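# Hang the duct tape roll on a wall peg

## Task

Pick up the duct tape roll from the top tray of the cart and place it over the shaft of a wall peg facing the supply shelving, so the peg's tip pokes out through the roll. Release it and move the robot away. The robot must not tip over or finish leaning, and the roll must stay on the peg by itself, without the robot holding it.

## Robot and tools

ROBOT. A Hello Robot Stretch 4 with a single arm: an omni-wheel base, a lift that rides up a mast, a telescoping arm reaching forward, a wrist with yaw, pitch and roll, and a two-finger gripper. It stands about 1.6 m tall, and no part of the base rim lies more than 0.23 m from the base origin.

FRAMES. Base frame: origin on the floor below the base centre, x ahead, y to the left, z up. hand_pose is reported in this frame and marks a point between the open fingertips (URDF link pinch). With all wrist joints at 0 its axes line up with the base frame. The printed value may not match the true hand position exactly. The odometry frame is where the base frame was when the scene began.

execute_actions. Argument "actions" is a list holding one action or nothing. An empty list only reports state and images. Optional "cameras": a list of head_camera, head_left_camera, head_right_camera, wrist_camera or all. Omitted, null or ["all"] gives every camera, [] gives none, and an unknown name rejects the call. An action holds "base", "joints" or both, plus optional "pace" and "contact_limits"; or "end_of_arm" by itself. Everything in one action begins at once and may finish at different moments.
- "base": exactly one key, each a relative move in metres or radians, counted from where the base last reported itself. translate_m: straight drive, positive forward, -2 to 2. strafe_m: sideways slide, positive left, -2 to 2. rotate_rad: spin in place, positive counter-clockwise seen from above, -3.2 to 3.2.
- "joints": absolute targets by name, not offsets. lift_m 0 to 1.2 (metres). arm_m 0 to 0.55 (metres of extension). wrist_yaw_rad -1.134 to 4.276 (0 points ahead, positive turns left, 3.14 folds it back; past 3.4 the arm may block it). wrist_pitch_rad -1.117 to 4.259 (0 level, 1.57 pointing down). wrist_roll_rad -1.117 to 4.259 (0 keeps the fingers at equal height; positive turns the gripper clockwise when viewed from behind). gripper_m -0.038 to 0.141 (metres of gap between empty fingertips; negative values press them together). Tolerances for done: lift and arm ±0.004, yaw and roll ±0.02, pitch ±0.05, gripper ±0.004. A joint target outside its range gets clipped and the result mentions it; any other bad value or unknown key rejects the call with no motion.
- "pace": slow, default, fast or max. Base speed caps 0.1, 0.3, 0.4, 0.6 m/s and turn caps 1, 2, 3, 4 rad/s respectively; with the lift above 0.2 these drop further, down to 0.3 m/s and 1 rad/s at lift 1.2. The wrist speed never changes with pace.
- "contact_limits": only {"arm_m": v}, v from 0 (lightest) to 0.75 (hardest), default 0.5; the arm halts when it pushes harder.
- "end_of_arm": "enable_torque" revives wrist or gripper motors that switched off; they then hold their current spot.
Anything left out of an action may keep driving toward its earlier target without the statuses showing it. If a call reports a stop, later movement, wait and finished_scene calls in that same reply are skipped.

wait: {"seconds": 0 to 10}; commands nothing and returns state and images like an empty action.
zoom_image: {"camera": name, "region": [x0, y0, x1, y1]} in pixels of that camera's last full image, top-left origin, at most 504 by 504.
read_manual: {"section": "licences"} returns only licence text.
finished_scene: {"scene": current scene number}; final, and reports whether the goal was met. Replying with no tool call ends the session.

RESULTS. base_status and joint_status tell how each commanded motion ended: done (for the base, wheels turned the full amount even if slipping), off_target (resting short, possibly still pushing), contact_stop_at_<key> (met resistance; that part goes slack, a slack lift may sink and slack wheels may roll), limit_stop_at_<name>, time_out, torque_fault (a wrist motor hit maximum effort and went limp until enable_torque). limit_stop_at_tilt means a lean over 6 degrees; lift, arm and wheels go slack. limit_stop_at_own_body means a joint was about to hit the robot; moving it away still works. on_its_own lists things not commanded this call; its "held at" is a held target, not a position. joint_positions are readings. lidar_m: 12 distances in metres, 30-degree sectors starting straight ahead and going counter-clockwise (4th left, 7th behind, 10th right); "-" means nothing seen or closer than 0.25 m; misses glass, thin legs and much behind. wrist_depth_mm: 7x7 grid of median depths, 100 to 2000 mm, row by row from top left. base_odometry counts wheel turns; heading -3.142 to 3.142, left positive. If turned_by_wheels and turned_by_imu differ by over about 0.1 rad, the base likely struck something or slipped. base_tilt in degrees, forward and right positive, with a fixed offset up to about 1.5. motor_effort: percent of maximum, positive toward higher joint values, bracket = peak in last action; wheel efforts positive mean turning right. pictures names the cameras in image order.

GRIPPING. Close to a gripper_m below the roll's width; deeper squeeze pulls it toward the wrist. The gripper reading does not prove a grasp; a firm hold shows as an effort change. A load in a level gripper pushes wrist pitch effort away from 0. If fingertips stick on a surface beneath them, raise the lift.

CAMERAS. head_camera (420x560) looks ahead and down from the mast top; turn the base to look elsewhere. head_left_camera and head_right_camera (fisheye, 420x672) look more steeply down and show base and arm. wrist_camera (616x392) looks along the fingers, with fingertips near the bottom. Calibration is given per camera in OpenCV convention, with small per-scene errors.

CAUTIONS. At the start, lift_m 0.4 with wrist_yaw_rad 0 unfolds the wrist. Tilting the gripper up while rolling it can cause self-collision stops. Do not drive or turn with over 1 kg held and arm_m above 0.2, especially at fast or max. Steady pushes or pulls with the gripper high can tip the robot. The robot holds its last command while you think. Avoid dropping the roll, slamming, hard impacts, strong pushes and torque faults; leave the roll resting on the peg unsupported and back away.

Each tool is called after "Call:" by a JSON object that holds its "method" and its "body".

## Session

Call:
{"method": "execute_actions", "body": {"actions": []}}

Scene clock: 0.00 s.
base_odometry: x=+0.000 y=+0.000 heading=+0.000 (m, m, rad; odometry frame)
turned_by_wheels: +0.000 (rad since the last result)
turned_by_imu: +0.000 (rad since the last result)
base_tilt: forward=+0.2 right=-0.1 (deg)
lidar_m: 1.94 2.01 1.97 1.46 1.96 2.02 2.21 2.28 1.61 1.63 1.63 2.17
base_status: not commanded
joint_positions: lift_m=+0.269 arm_m=-0.002 wrist_yaw_rad=+3.067 wrist_pitch_rad=-0.013 wrist_roll_rad=+0.012 gripper_m=+0.057
joint_status: not commanded
motor_effort: lift_m=+19 arm_m=-1 wrist_yaw_rad=+2 wrist_pitch_rad=-7 wrist_roll_rad=-1 gripper_m=-3 wheel_0=+1 wheel_1=+0 wheel_2=+0 (%)
hand_pose: x=-0.1125 y=+0.1087 z=+0.4507 quat_wxyz=(+0.037, +0.007, +0.006, +0.999) (m; base frame)
wrist_depth_mm: - 138 - - - - - / - 138 - - - - - / 110 138 - - - - - / 135 181 - - - - - / - - - - - - 1618 / 1464 1464 198 1397 201 1464 1464 / 1025 976 1025 - 1025 1025 1025
pictures: head_camera, head_left_camera, head_right_camera, wrist_camera
camera_calibration (this result's frames):
wrist_camera: T_world_to_cam=[[0.109705, 0.993896, -0.011666, -0.102732], [-0.00399766, -0.0112956, -0.999928, 0.503621], [-0.993956, 0.109744, 0.00273408, 0.102742], [0, 0, 0, 1]] pos_world=[0.115405, 0.0965185, 0.502106]
Images, in order (width x height): head_camera 420x560, head_left_camera 420x672, head_right_camera 420x672, wrist_camera 616x392.

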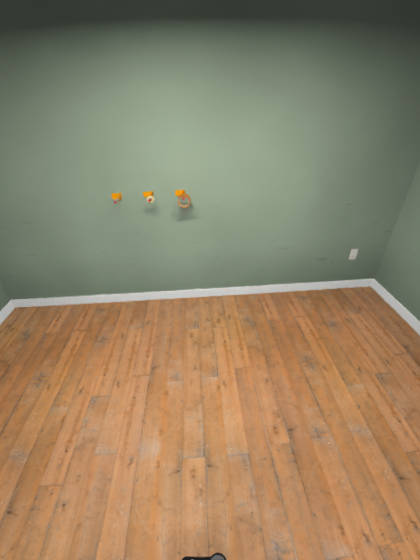

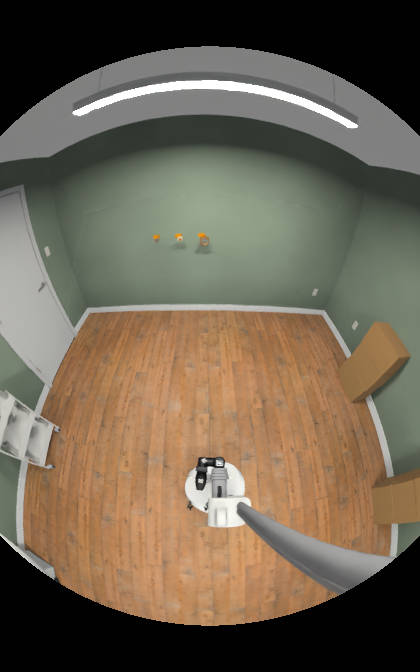

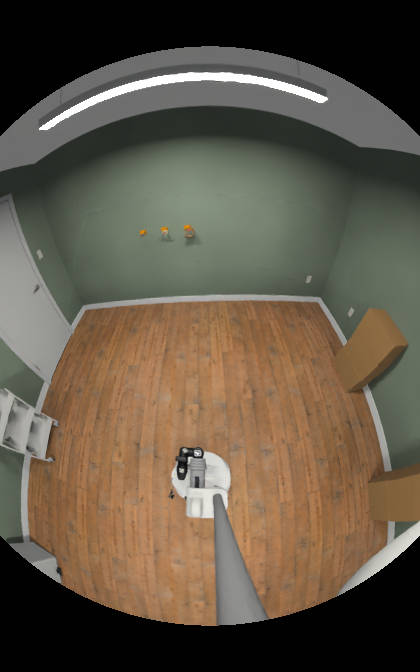

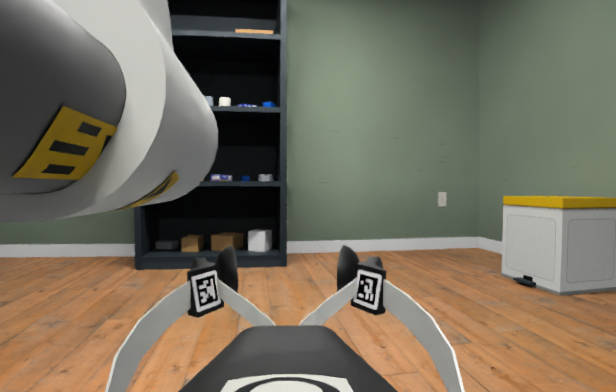

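Call:
{"method": "execute_actions", "body": {"actions": [{"base":{"rotate_rad":1.45},"joints":{"lift_m":1.1,"wrist_yaw_rad":0,"gripper_m":0.141},"pace":"fast"}], "cameras": ["head_camera"]}}

Scene clock: 6.80 s.
base_odometry: x=+0.000 y=+0.000 heading=+1.449 (m, m, rad; odometry frame)
turned_by_wheels: +1.449 (rad since the last result)
turned_by_imu: +1.455 (rad since the last result)
base_tilt: forward=+0.1 right=+0.0 (deg)
lidar_m: 1.43 1.49 1.97 2.14 2.19 1.69 1.59 1.65 2.28 1.93 2.00 2.06
base_status: done
joint_positions: lift_m=+1.100 arm_m=-0.002 wrist_yaw_rad=+0.000 wrist_pitch_rad=-0.013 wrist_roll_rad=+0.012 gripper_m=+0.141
joint_status: all done
motor_effort: lift_m=+21(23) arm_m=-1(1) wrist_yaw_rad=+1(2) wrist_pitch_rad=-8(8) wrist_roll_rad=+0(1) gripper_m=+0(5) wheel_0=-5(11) wheel_1=-6(14) wheel_2=-5(14) (%)
hand_pose: x=+0.4571 y=-0.0874 z=+1.2817 quat_wxyz=(+1.000, +0.006, -0.006, +0.000) (m; base frame)
wrist_depth_mm: 1464 1537 1618 1661 1756 1863 1921 / 1464 1537 1618 1661 1756 1808 1983 / 1499 1537 1661 1708 1756 1863 - / 1499 1576 1618 1756 1756 1863 - / 1499 1576 1618 1756 1756 1863 - / 1537 1537 1576 1708 1756 1863 - / 1499 1537 1281 - 1756 1863 -
pictures: head_camera
Images, in order (width x height): head_camera 420x560.

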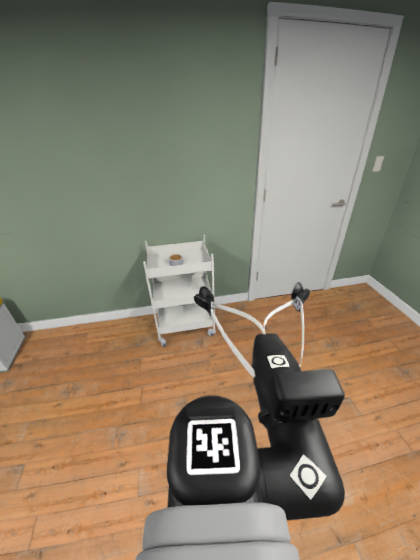

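Call:
{"method": "execute_actions", "body": {"actions": [{"base":{"rotate_rad":0.154},"pace":"fast"}], "cameras": []}}

Call:
{"method": "execute_actions", "body": {"actions": [{"base":{"translate_m":1.0},"joints":{"lift_m":1.0,"wrist_pitch_rad":1.57,"arm_m":0.48},"pace":"fast"}], "cameras": ["wrist_camera"]}}

Scene clock: 17.03 s.
base_odometry: x=+0.000 y=+0.000 heading=+1.601 (m, m, rad; odometry frame)
turned_by_wheels: +0.152 (rad since the last result)
turned_by_imu: +0.152 (rad since the last result)
base_tilt: forward=+0.1 right=+0.0 (deg)
lidar_m: 1.47 1.95 2.07 2.16 2.24 1.60 1.76 1.64 2.16 1.93 2.10 1.98
base_status: done
joint_positions: lift_m=+1.100 arm_m=-0.002 wrist_yaw_rad=+0.000 wrist_pitch_rad=-0.013 wrist_roll_rad=+0.012 gripper_m=+0.141
joint_status: not commanded
motor_effort: lift_m=+21(21) arm_m=-1(1) wrist_yaw_rad=+2(1) wrist_pitch_rad=-8(8) wrist_roll_rad=-1(1) gripper_m=+0(1) wheel_0=-6(10) wheel_1=-8(10) wheel_2=-7(10) (%)
hand_pose: x=+0.4571 y=-0.0874 z=+1.2817 quat_wxyz=(+1.000, +0.006, -0.006, +0.000) (m; base frame)
wrist_depth_mm: 1576 1618 1618 1618 1661 1661 1661 / 1576 1661 1618 1618 1661 1708 1708 / 1618 1661 1618 1661 1708 1661 1661 / 1618 1618 1661 1661 1661 1661 1708 / 1618 1661 1661 1661 1708 1708 1708 / 1618 1618 1661 1661 1708 1708 1708 / 1661 1661 1661 - 1708 1708 1708
pictures: none
No camera images: the call's "cameras" was empty. Leave "cameras" out to get every camera's image.

Scene clock: 21.57 s.
base_odometry: x=-0.031 y=+0.999 heading=+1.602 (m, m, rad; odometry frame)
turned_by_wheels: +0.000 (rad since the last result)
turned_by_imu: +0.001 (rad since the last result)
base_tilt: forward=+0.1 right=-0.1 (deg)
lidar_m: 0.48 0.51 1.29 1.75 2.27 2.61 2.54 2.63 2.06 1.98 1.27 0.49
base_status: done
joint_positions: lift_m=+1.000 arm_m=+0.479 wrist_yaw_rad=+0.000 wrist_pitch_rad=+1.570 wrist_roll_rad=+0.012 gripper_m=+0.141
joint_status: all done
motor_effort: lift_m=+16(21) arm_m=+4(6) wrist_yaw_rad=+1(3) wrist_pitch_rad=-1(3) wrist_roll_rad=-1(1) gripper_m=-2(0) wheel_0=+4(8) wheel_1=+6(11) wheel_2=-5(15) (%)
hand_pose: x=+0.6504 y=-0.0874 z=+0.8899 quat_wxyz=(+0.707, +0.004, +0.707, -0.004) (m; base frame)
wrist_depth_mm: 480 539 521 521 517 500 525 / 415 436 442 449 449 707 768 / 741 439 445 449 452 1118 1138 / 741 442 442 452 459 1138 1138 / 1060 442 449 455 459 1138 1160 / 1098 445 449 455 462 1160 1160 / 397 410 418 - 439 1160 1182
pictures: wrist_camera
camera_calibration (this result's frames):
wrist_camera: T_world_to_cam=[[-0.011075, -0.999308, 0.0355126, -0.124098], [-0.999898, 0.0113897, 0.00867053, 0.695792], [-0.00906901, -0.0354129, -0.999332, 1.1199], [0, 0, 0, 1]] pos_world=[0.704502, -0.0922785, 1.11752]
Images, in order (width x height): wrist_camera 616x392.

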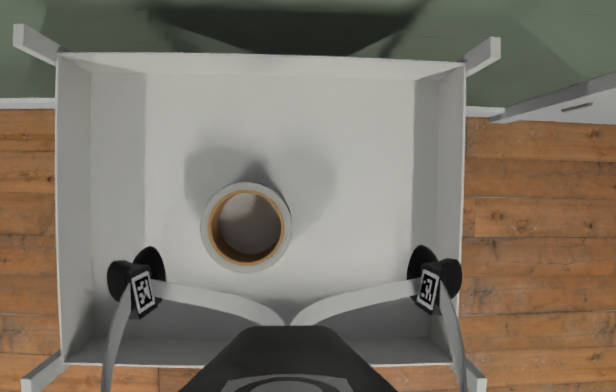

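Call:
{"method": "execute_actions", "body": {"actions": [{"base":{"strafe_m":0.046},"joints":{"lift_m":0.88,"arm_m":0.492}}], "cameras": []}}

Call:
{"method": "execute_actions", "body": {"actions": [{"joints":{"lift_m":0.805}}], "cameras": ["wrist_camera"]}}

Call:
{"method": "execute_actions", "body": {"actions": [{"joints":{"gripper_m":0.04}}], "cameras": []}}

Call:
{"method": "execute_actions", "body": {"actions": [{"joints":{"lift_m":1.0},"pace":"fast"}], "cameras": ["wrist_camera"]}}

Call:
{"method": "execute_actions", "body": {"actions": [{"base":{"rotate_rad":-1.6},"joints":{"arm_m":0}}], "cameras": []}}

Call:
{"method": "execute_actions", "body": {"actions": [{"base":{"strafe_m":-0.25},"joints":{"wrist_pitch_rad":0}}], "cameras": ["wrist_camera","head_camera"]}}

Scene clock: 39.63 s.
base_odometry: x=-0.077 y=+0.998 heading=+1.602 (m, m, rad; odometry frame)
turned_by_wheels: +0.000 (rad since the last result)
turned_by_imu: -0.001 (rad since the last result)
base_tilt: forward=+0.1 right=-0.1 (deg)
lidar_m: 0.48 0.92 1.30 2.59 2.25 2.62 2.54 2.66 2.13 2.07 1.27 0.53
base_status: done
joint_positions: lift_m=+0.880 arm_m=+0.491 wrist_yaw_rad=+0.000 wrist_pitch_rad=+1.570 wrist_roll_rad=+0.012 gripper_m=+0.141
joint_status: all done
motor_effort: lift_m=+16(15) arm_m=+4(3) wrist_yaw_rad=+2(2) wrist_pitch_rad=-1(0) wrist_roll_rad=-1(1) gripper_m=-1(2) wheel_0=-5(13) wheel_1=+5(14) wheel_2=+0(4) (%)
hand_pose: x=+0.6623 y=-0.0874 z=+0.7700 quat_wxyz=(+0.707, +0.004, +0.707, -0.004) (m; base frame)
wrist_depth_mm: 271 285 298 320 315 309 366 / 296 320 324 330 332 336 314 / 291 324 329 332 336 340 314 / 291 325 329 334 338 342 315 / 293 325 330 334 340 345 320 / 301 327 324 290 342 347 319 / 298 332 334 - 345 349 315
pictures: none
No camera images: the call's "cameras" was empty. Leave "cameras" out to get every camera's image.

Scene clock: 40.90 s.
base_odometry: x=-0.077 y=+0.998 heading=+1.602 (m, m, rad; odometry frame)
turned_by_wheels: +0.000 (rad since the last result)
turned_by_imu: +0.000 (rad since the last result)
base_tilt: forward=+0.2 right=-0.1 (deg)
lidar_m: 0.47 0.93 1.28 2.60 2.25 2.61 2.55 2.66 2.11 2.05 1.27 0.51
base_status: not commanded
joint_positions: lift_m=+0.805 arm_m=+0.491 wrist_yaw_rad=+0.000 wrist_pitch_rad=+1.570 wrist_roll_rad=+0.012 gripper_m=+0.141
joint_status: all done
motor_effort: lift_m=+16(16) arm_m=+5(4) wrist_yaw_rad=+2(2) wrist_pitch_rad=+0(1) wrist_roll_rad=+0(1) gripper_m=+0(1) wheel_0=-5(5) wheel_1=+5(5) wheel_2=+0(0) (%)
hand_pose: x=+0.6623 y=-0.0874 z=+0.6950 quat_wxyz=(+0.707, +0.004, +0.707, -0.004) (m; base frame)
wrist_depth_mm: 246 247 251 253 256 259 263 / 246 249 252 255 259 262 265 / 247 251 254 257 259 263 266 / 250 253 255 258 262 266 267 / 251 253 255 259 263 266 270 / 253 254 211 225 216 268 272 / 254 258 260 - 268 270 273
pictures: wrist_camera
camera_calibration (this result's frames):
wrist_camera: T_world_to_cam=[[-0.0112435, -0.999306, 0.0355144, -0.116933], [-0.999894, 0.0115642, 0.00883634, 0.70928], [-0.0092409, -0.0354113, -0.99933, 0.925287], [0, 0, 0, 1]] pos_world=[0.716441, -0.092288, 0.922552]
Images, in order (width x height): wrist_camera 616x392.

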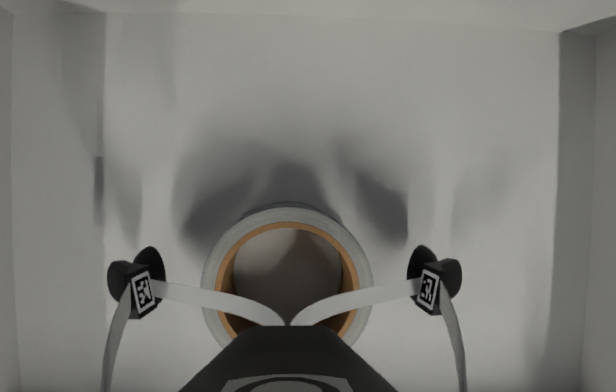

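Scene clock: 42.90 s.
base_odometry: x=-0.077 y=+0.998 heading=+1.602 (m, m, rad; odometry frame)
turned_by_wheels: +0.000 (rad since the last result)
turned_by_imu: +0.000 (rad since the last result)
base_tilt: forward=+0.0 right=-0.1 (deg)
lidar_m: 0.47 0.92 1.26 2.59 2.25 2.64 2.53 2.65 2.11 2.04 1.30 0.51
base_status: not commanded
joint_positions: lift_m=+0.805 arm_m=+0.491 wrist_yaw_rad=+0.000 wrist_pitch_rad=+1.570 wrist_roll_rad=+0.012 gripper_m=+0.041
joint_status: all done
motor_effort: lift_m=+16(16) arm_m=+4(4) wrist_yaw_rad=+1(2) wrist_pitch_rad=-1(1) wrist_roll_rad=-1(1) gripper_m=-31(31) wheel_0=-4(5) wheel_1=+5(5) wheel_2=+0(0) (%)
hand_pose: x=+0.6623 y=-0.0874 z=+0.6950 quat_wxyz=(+0.707, +0.004, +0.707, -0.004) (m; base frame)
wrist_depth_mm: 244 247 250 253 256 259 262 / 245 249 252 255 258 262 264 / 248 251 254 257 259 264 266 / 250 252 255 257 262 265 268 / 251 253 255 258 263 266 270 / 251 180 203 260 190 268 272 / 253 257 259 - 266 271 272
pictures: none
No camera images: the call's "cameras" was empty. Leave "cameras" out to get every camera's image.

Scene clock: 44.43 s.
base_odometry: x=-0.077 y=+0.998 heading=+1.602 (m, m, rad; odometry frame)
turned_by_wheels: +0.000 (rad since the last result)
turned_by_imu: +0.000 (rad since the last result)
base_tilt: forward=+0.0 right=-0.1 (deg)
lidar_m: 0.47 0.94 1.27 2.60 2.25 2.63 2.54 2.64 2.11 2.07 1.26 0.51
base_status: not commanded
joint_positions: lift_m=+1.000 arm_m=+0.491 wrist_yaw_rad=+0.000 wrist_pitch_rad=+1.570 wrist_roll_rad=+0.012 gripper_m=+0.041
joint_status: all done
motor_effort: lift_m=+22(23) arm_m=+4(4) wrist_yaw_rad=+1(2) wrist_pitch_rad=-1(1) wrist_roll_rad=+0(0) gripper_m=-29(30) wheel_0=-4(5) wheel_1=+5(5) wheel_2=+0(0) (%)
hand_pose: x=+0.6624 y=-0.0874 z=+0.8895 quat_wxyz=(+0.707, +0.004, +0.707, -0.004) (m; base frame)
wrist_depth_mm: 488 512 496 496 488 496 492 / 778 436 442 445 452 455 732 / 1060 439 442 449 452 459 1118 / 1078 442 442 452 455 462 1138 / 1078 445 449 452 462 462 1160 / 1098 180 204 452 190 427 1160 / 1078 413 402 - 421 469 1160
pictures: wrist_camera
camera_calibration (this result's frames):
wrist_camera: T_world_to_cam=[[-0.0112456, -0.999306, 0.0355138, -0.123838], [-0.999895, 0.0115644, 0.00878472, 0.707628], [-0.00918932, -0.0354113, -0.999331, 1.11962], [0, 0, 0, 1]] pos_world=[0.71645, -0.092288, 1.11705]
Images, in order (width x height): wrist_camera 616x392.

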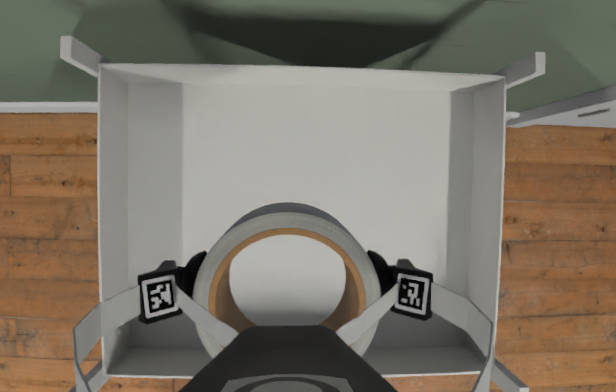

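Scene clock: 46.93 s.
base_odometry: x=-0.077 y=+0.998 heading=+0.003 (m, m, rad; odometry frame)
turned_by_wheels: -1.598 (rad since the last result)
turned_by_imu: -1.608 (rad since the last result)
base_tilt: forward=+0.0 right=+0.0 (deg)
lidar_m: 2.06 1.27 0.50 0.47 0.92 1.24 2.63 2.25 2.65 2.58 2.61 2.09
base_status: done
joint_positions: lift_m=+1.000 arm_m=+0.001 wrist_yaw_rad=+0.000 wrist_pitch_rad=+1.570 wrist_roll_rad=+0.012 gripper_m=+0.041
joint_status: all done
motor_effort: lift_m=+21(22) arm_m=-5(5) wrist_yaw_rad=+2(1) wrist_pitch_rad=-2(2) wrist_roll_rad=+0(1) gripper_m=-30(30) wheel_0=+6(10) wheel_1=+7(11) wheel_2=+6(9) (%)
hand_pose: x=+0.1719 y=-0.0874 z=+0.8895 quat_wxyz=(+0.707, +0.004, +0.707, -0.004) (m; base frame)
wrist_depth_mm: 1060 1078 1078 1078 1098 1118 1138 / 1042 1060 1078 1098 1098 1118 1138 / 1060 1060 1078 1098 1118 1118 1138 / 946 1078 1098 1098 1118 1118 1138 / 960 1098 891 904 1138 1138 1160 / 960 180 204 904 190 1160 1160 / 1078 1098 1118 - 1138 1160 1160
pictures: none
No camera images: the call's "cameras" was empty. Leave "cameras" out to get every camera's image.

Scene clock: 49.07 s.
base_odometry: x=-0.076 y=+0.748 heading=+0.003 (m, m, rad; odometry frame)
turned_by_wheels: +0.000 (rad since the last result)
turned_by_imu: -0.001 (rad since the last result)
base_tilt: forward=+0.1 right=+0.0 (deg)
lidar_m: 2.04 1.68 0.76 0.72 1.17 1.45 2.19 2.22 2.38 2.31 2.35 2.11
base_status: done
joint_positions: lift_m=+1.000 arm_m=+0.001 wrist_yaw_rad=+0.000 wrist_pitch_rad=+0.005 wrist_roll_rad=+0.012 gripper_m=+0.041
joint_status: all done
motor_effort: lift_m=+21(21) arm_m=-4(4) wrist_yaw_rad=+2(3) wrist_pitch_rad=-14(18) wrist_roll_rad=+0(1) gripper_m=-29(30) wheel_0=+4(11) wheel_1=-5(14) wheel_2=+0(3) (%)
hand_pose: x=+0.4602 y=-0.0874 z=+1.1766 quat_wxyz=(+1.000, +0.006, +0.002, +0.000) (m; base frame)
wrist_depth_mm: 1756 1808 1808 1808 1863 1921 1921 / 1756 1808 1808 1808 1863 1921 1921 / 1756 1808 1863 1863 1921 1921 1921 / 1808 1808 1863 1863 1921 1983 - / 1808 1808 1863 1863 1921 1921 - / 1808 180 203 1921 190 - - / 1808 1863 1863 - 1921 - -
pictures: head_camera, wrist_camera
camera_calibration (this result's frames):
wrist_camera: T_world_to_cam=[[-0.0355539, -0.999307, -0.0110325, -0.0703504], [-0.0144051, 0.0115508, -0.99983, 1.23623], [0.999264, -0.0353889, -0.0148057, -0.21772], [0, 0, 0, 1]] pos_world=[0.232866, -0.0922859, 1.23202]
Images, in order (width x height): head_camera 420x560, wrist_camera 616x392.

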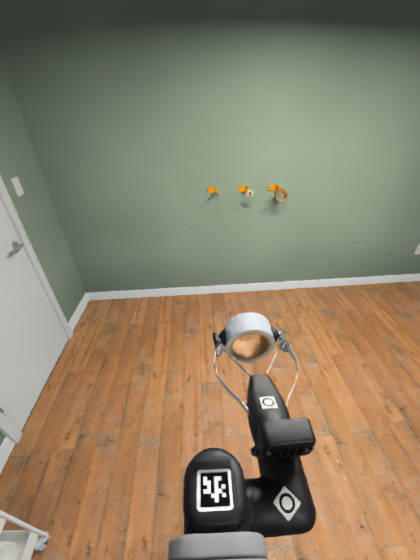

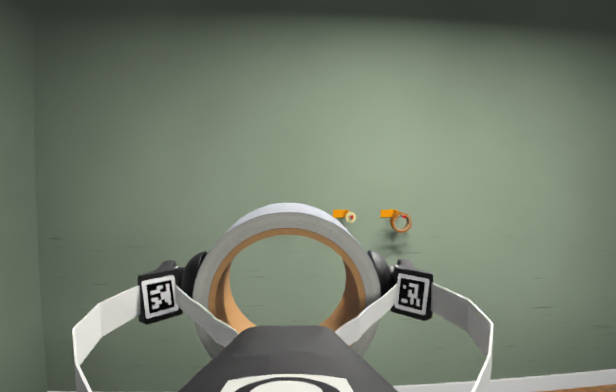

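Call:
{"method": "execute_actions", "body": {"actions": [{"base":{"translate_m":1.04},"joints":{"lift_m":0.91,"arm_m":0.3},"pace":"fast"}], "cameras": ["wrist_camera","head_camera"]}}

Scene clock: 58.30 s.
base_odometry: x=+0.964 y=+0.752 heading=+0.004 (m, m, rad; odometry frame)
turned_by_wheels: +0.001 (rad since the last result)
turned_by_imu: +0.001 (rad since the last result)
base_tilt: forward=+0.1 right=-0.1 (deg)
lidar_m: 0.79 1.11 1.18 1.15 1.03 1.07 2.64 3.30 2.69 2.25 1.58 1.00
base_status: done
joint_positions: lift_m=+0.910 arm_m=+0.299 wrist_yaw_rad=+0.000 wrist_pitch_rad=+0.004 wrist_roll_rad=+0.012 gripper_m=+0.041
joint_status: all done
motor_effort: lift_m=+17(21) arm_m=+4(6) wrist_yaw_rad=+1(3) wrist_pitch_rad=-14(15) wrist_roll_rad=+0(0) gripper_m=-31(30) wheel_0=+3(8) wheel_1=+5(10) wheel_2=-2(14) (%)
hand_pose: x=+0.7586 y=-0.0874 z=+1.0871 quat_wxyz=(+1.000, +0.006, +0.002, +0.000) (m; base frame)
wrist_depth_mm: 535 544 554 559 569 574 585 / 539 544 554 564 574 580 585 / 544 554 554 569 580 585 591 / 544 554 559 574 585 591 597 / 549 564 564 564 585 585 603 / 554 180 204 574 190 603 609 / 559 569 569 - 597 603 615
pictures: head_camera, wrist_camera
camera_calibration (this result's frames):
wrist_camera: T_world_to_cam=[[-0.0354763, -0.999309, -0.0110442, -0.0607508], [-0.0140738, 0.0115497, -0.999834, 1.15075], [0.999271, -0.035315, -0.0144738, -0.517674], [0, 0, 0, 1]] pos_world=[0.531337, -0.0922814, 1.1424]
Images, in order (width x height): head_camera 420x560, wrist_camera 616x392.

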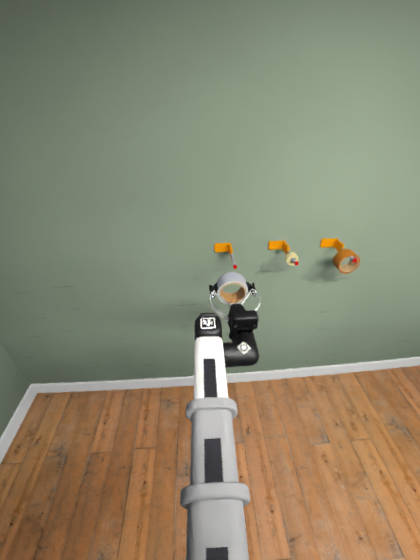

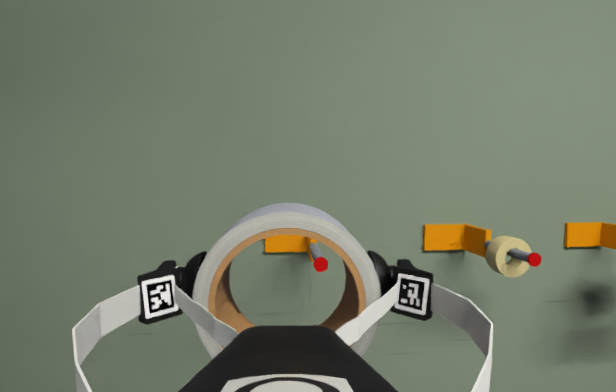

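Call:
{"method": "execute_actions", "body": {"actions": [{"base":{"strafe_m":-0.03},"joints":{"lift_m":0.868,"arm_m":0.42}}], "cameras": ["wrist_camera"]}}

Call:
{"method": "execute_actions", "body": {"actions": [{"joints":{"arm_m":0.535},"contact_limits":{"arm_m":0.2}}], "cameras": ["wrist_camera"]}}

Scene clock: 71.83 s.
base_odometry: x=+0.964 y=+0.722 heading=+0.003 (m, m, rad; odometry frame)
turned_by_wheels: +0.000 (rad since the last result)
turned_by_imu: -0.001 (rad since the last result)
base_tilt: forward=+0.2 right=+0.0 (deg)
lidar_m: 0.99 1.10 1.22 1.16 1.04 1.11 2.77 3.33 2.64 2.23 1.58 0.99
base_status: done
joint_positions: lift_m=+0.868 arm_m=+0.419 wrist_yaw_rad=+0.000 wrist_pitch_rad=+0.005 wrist_roll_rad=+0.012 gripper_m=+0.041
joint_status: all done
motor_effort: lift_m=+16(16) arm_m=+4(5) wrist_yaw_rad=+1(3) wrist_pitch_rad=-14(14) wrist_roll_rad=+0(0) gripper_m=-30(29) wheel_0=+1(13) wheel_1=-5(13) wheel_2=+0(2) (%)
hand_pose: x=+0.8786 y=-0.0874 z=+1.0451 quat_wxyz=(+1.000, +0.006, +0.002, +0.000) (m; base frame)
wrist_depth_mm: 424 430 436 445 445 459 462 / 430 433 439 445 452 459 466 / 430 436 445 449 455 466 469 / 436 439 442 452 462 466 477 / 436 442 449 452 462 473 342 / 439 180 204 455 190 477 480 / 442 449 455 - 473 480 488
pictures: wrist_camera
camera_calibration (this result's frames):
wrist_camera: T_world_to_cam=[[-0.0354146, -0.999312, -0.01104, -0.0569989], [-0.0141932, 0.0115488, -0.999833, 1.11056], [0.999272, -0.035252, -0.0145924, -0.638041], [0, 0, 0, 1]] pos_world=[0.65132, -0.0922775, 1.10043]
Images, in order (width x height): wrist_camera 616x392.

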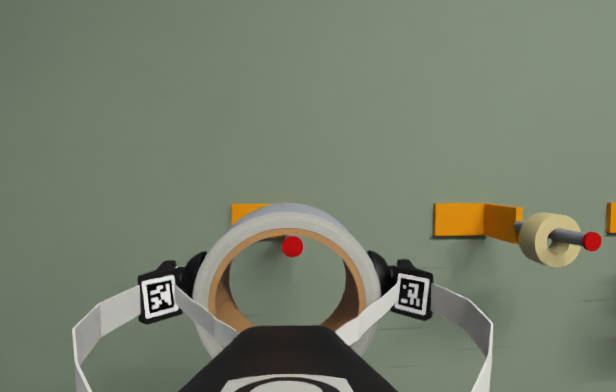

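Scene clock: 73.20 s.
base_odometry: x=+0.964 y=+0.722 heading=+0.003 (m, m, rad; odometry frame)
turned_by_wheels: +0.000 (rad since the last result)
turned_by_imu: +0.000 (rad since the last result)
base_tilt: forward=+0.2 right=+0.0 (deg)
lidar_m: 1.06 1.09 1.20 1.17 1.05 1.09 2.76 3.35 2.66 2.21 1.57 0.99
base_status: not commanded
joint_positions: lift_m=+0.868 arm_m=+0.534 wrist_yaw_rad=+0.000 wrist_pitch_rad=+0.005 wrist_roll_rad=+0.012 gripper_m=+0.041
joint_status: all done
motor_effort: lift_m=+16(16) arm_m=+4(5) wrist_yaw_rad=+1(1) wrist_pitch_rad=-14(14) wrist_roll_rad=+0(0) gripper_m=-29(31) wheel_0=+1(1) wheel_1=-5(5) wheel_2=+0(0) (%)
contact_limits: arm_m 0.2
hand_pose: x=+0.9936 y=-0.0874 z=+1.0451 quat_wxyz=(+1.000, +0.006, +0.002, +0.000) (m; base frame)
wrist_depth_mm: 317 320 327 330 338 343 347 / 320 324 329 334 340 343 347 / 322 327 330 336 342 347 353 / 325 329 332 338 345 349 353 / 327 330 332 237 345 349 347 / 329 180 204 237 190 353 359 / 332 336 340 - 353 357 366
pictures: wrist_camera
camera_calibration (this result's frames):
wrist_camera: T_world_to_cam=[[-0.0354218, -0.999311, -0.0110406, -0.0529214], [-0.0141767, 0.0115488, -0.999833, 1.11218], [0.999272, -0.0352593, -0.014576, -0.752953], [0, 0, 0, 1]] pos_world=[0.766297, -0.0922779, 1.10044]
Images, in order (width x height): wrist_camera 616x392.

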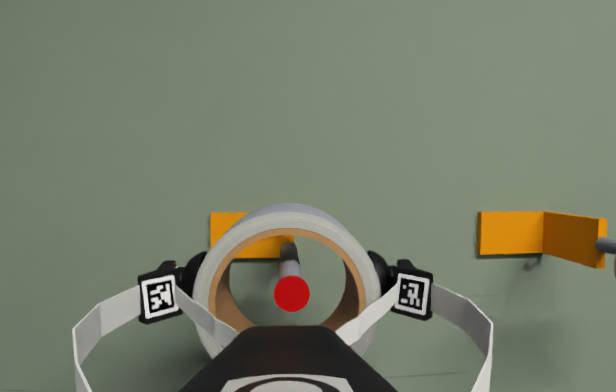

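Call:
{"method": "execute_actions", "body": {"actions": [{"joints":{"lift_m":0.852}}], "cameras": []}}

Call:
{"method": "execute_actions", "body": {"actions": [{"joints":{"gripper_m":0.125}}], "cameras": []}}

Call:
{"method": "execute_actions", "body": {"actions": [{"joints":{"arm_m":0.15},"pace":"fast"}], "cameras": ["wrist_camera","head_camera"]}}

Scene clock: 78.60 s.
base_odometry: x=+0.964 y=+0.722 heading=+0.003 (m, m, rad; odometry frame)
turned_by_wheels: +0.000 (rad since the last result)
turned_by_imu: -0.001 (rad since the last result)
base_tilt: forward=+0.1 right=+0.0 (deg)
lidar_m: 1.06 1.12 1.20 1.17 1.02 1.08 2.76 3.28 2.67 2.22 1.59 0.98
base_status: not commanded
joint_positions: lift_m=+0.852 arm_m=+0.534 wrist_yaw_rad=+0.000 wrist_pitch_rad=+0.005 wrist_roll_rad=+0.012 gripper_m=+0.041
joint_status: all done
motor_effort: lift_m=+16(17) arm_m=+4(4) wrist_yaw_rad=+1(1) wrist_pitch_rad=-14(13) wrist_roll_rad=-1(0) gripper_m=-30(29) wheel_0=+1(1) wheel_1=-5(5) wheel_2=+0(0) (%)
hand_pose: x=+0.9936 y=-0.0874 z=+1.0291 quat_wxyz=(+1.000, +0.006, +0.002, +0.000) (m; base frame)
wrist_depth_mm: 317 322 327 330 336 343 347 / 320 324 329 334 340 343 349 / 320 327 332 336 342 347 351 / 324 329 332 338 343 347 349 / 327 330 334 193 345 353 355 / 329 180 204 343 190 355 362 / 330 336 340 - 353 357 362
pictures: none
No camera images: the call's "cameras" was empty. Leave "cameras" out to get every camera's image.

Scene clock: 80.37 s.
base_odometry: x=+0.964 y=+0.722 heading=+0.003 (m, m, rad; odometry frame)
turned_by_wheels: +0.000 (rad since the last result)
turned_by_imu: +0.000 (rad since the last result)
base_tilt: forward=+0.1 right=+0.0 (deg)
lidar_m: 1.01 1.11 1.22 1.17 1.04 1.12 2.72 3.32 2.63 2.22 1.61 0.99
base_status: not commanded
joint_positions: lift_m=+0.852 arm_m=+0.534 wrist_yaw_rad=+0.000 wrist_pitch_rad=+0.003 wrist_roll_rad=+0.012 gripper_m=+0.125
joint_status: all done
motor_effort: lift_m=+16(16) arm_m=+4(4) wrist_yaw_rad=+1(2) wrist_pitch_rad=-9(14) wrist_roll_rad=+0(0) gripper_m=+1(31) wheel_0=+1(1) wheel_1=-5(5) wheel_2=+0(0) (%)
hand_pose: x=+0.9936 y=-0.0874 z=+1.0296 quat_wxyz=(+1.000, +0.006, +0.001, +0.000) (m; base frame)
wrist_depth_mm: 317 322 327 332 338 342 347 / 319 325 329 334 340 345 351 / 322 327 332 336 342 347 353 / 324 329 334 338 345 349 353 / 325 329 334 213 345 351 355 / 329 332 212 342 216 355 359 / 332 336 340 - 351 357 362
pictures: none
No camera images: the call's "cameras" was empty. Leave "cameras" out to get every camera's image.

Scene clock: 82.27 s.
base_odometry: x=+0.964 y=+0.722 heading=+0.003 (m, m, rad; odometry frame)
turned_by_wheels: +0.000 (rad since the last result)
turned_by_imu: +0.000 (rad since the last result)
base_tilt: forward=+0.1 right=+0.0 (deg)
lidar_m: 0.93 1.09 1.22 1.18 1.05 1.11 2.72 3.31 2.66 2.21 1.59 1.02
base_status: not commanded
joint_positions: lift_m=+0.852 arm_m=+0.151 wrist_yaw_rad=+0.000 wrist_pitch_rad=+0.003 wrist_roll_rad=+0.012 gripper_m=+0.125
joint_status: all done
motor_effort: lift_m=+16(16) arm_m=-4(8) wrist_yaw_rad=+2(1) wrist_pitch_rad=-8(9) wrist_roll_rad=+0(0) gripper_m=+0(2) wheel_0=+1(1) wheel_1=-5(5) wheel_2=+0(0) (%)
hand_pose: x=+0.6102 y=-0.0875 z=+1.0297 quat_wxyz=(+1.000, +0.006, +0.001, +0.000) (m; base frame)
wrist_depth_mm: 668 683 691 699 723 723 741 / 676 691 699 707 723 741 732 / 683 691 707 723 723 741 750 / 691 699 707 723 732 732 741 / 691 707 715 723 732 741 759 / 699 707 715 723 741 759 768 / 707 715 723 - 750 759 768
pictures: head_camera, wrist_camera
camera_calibration (this result's frames):
wrist_camera: T_world_to_cam=[[-0.0356987, -0.999301, -0.0111105, -0.0665178], [-0.0122111, 0.0115529, -0.999859, 1.09013], [0.999288, -0.0355579, -0.012615, -0.372091], [0, 0, 0, 1]] pos_world=[0.382764, -0.0922962, 1.08454]
Images, in order (width x height): head_camera 420x560, wrist_camera 616x392.

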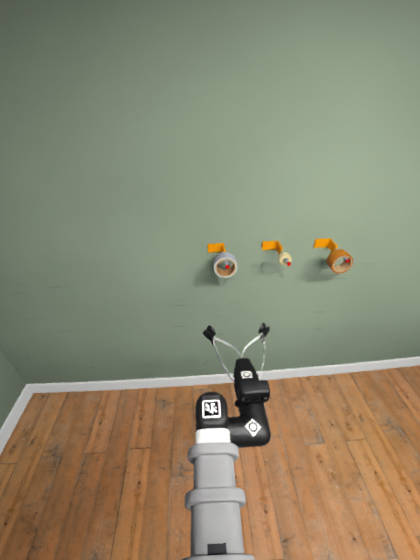

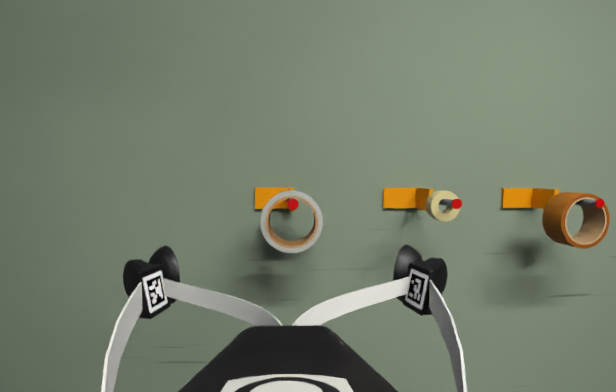

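Call:
{"method": "finished_scene", "body": {"scene": 2}}

The scene is finished: the task was done.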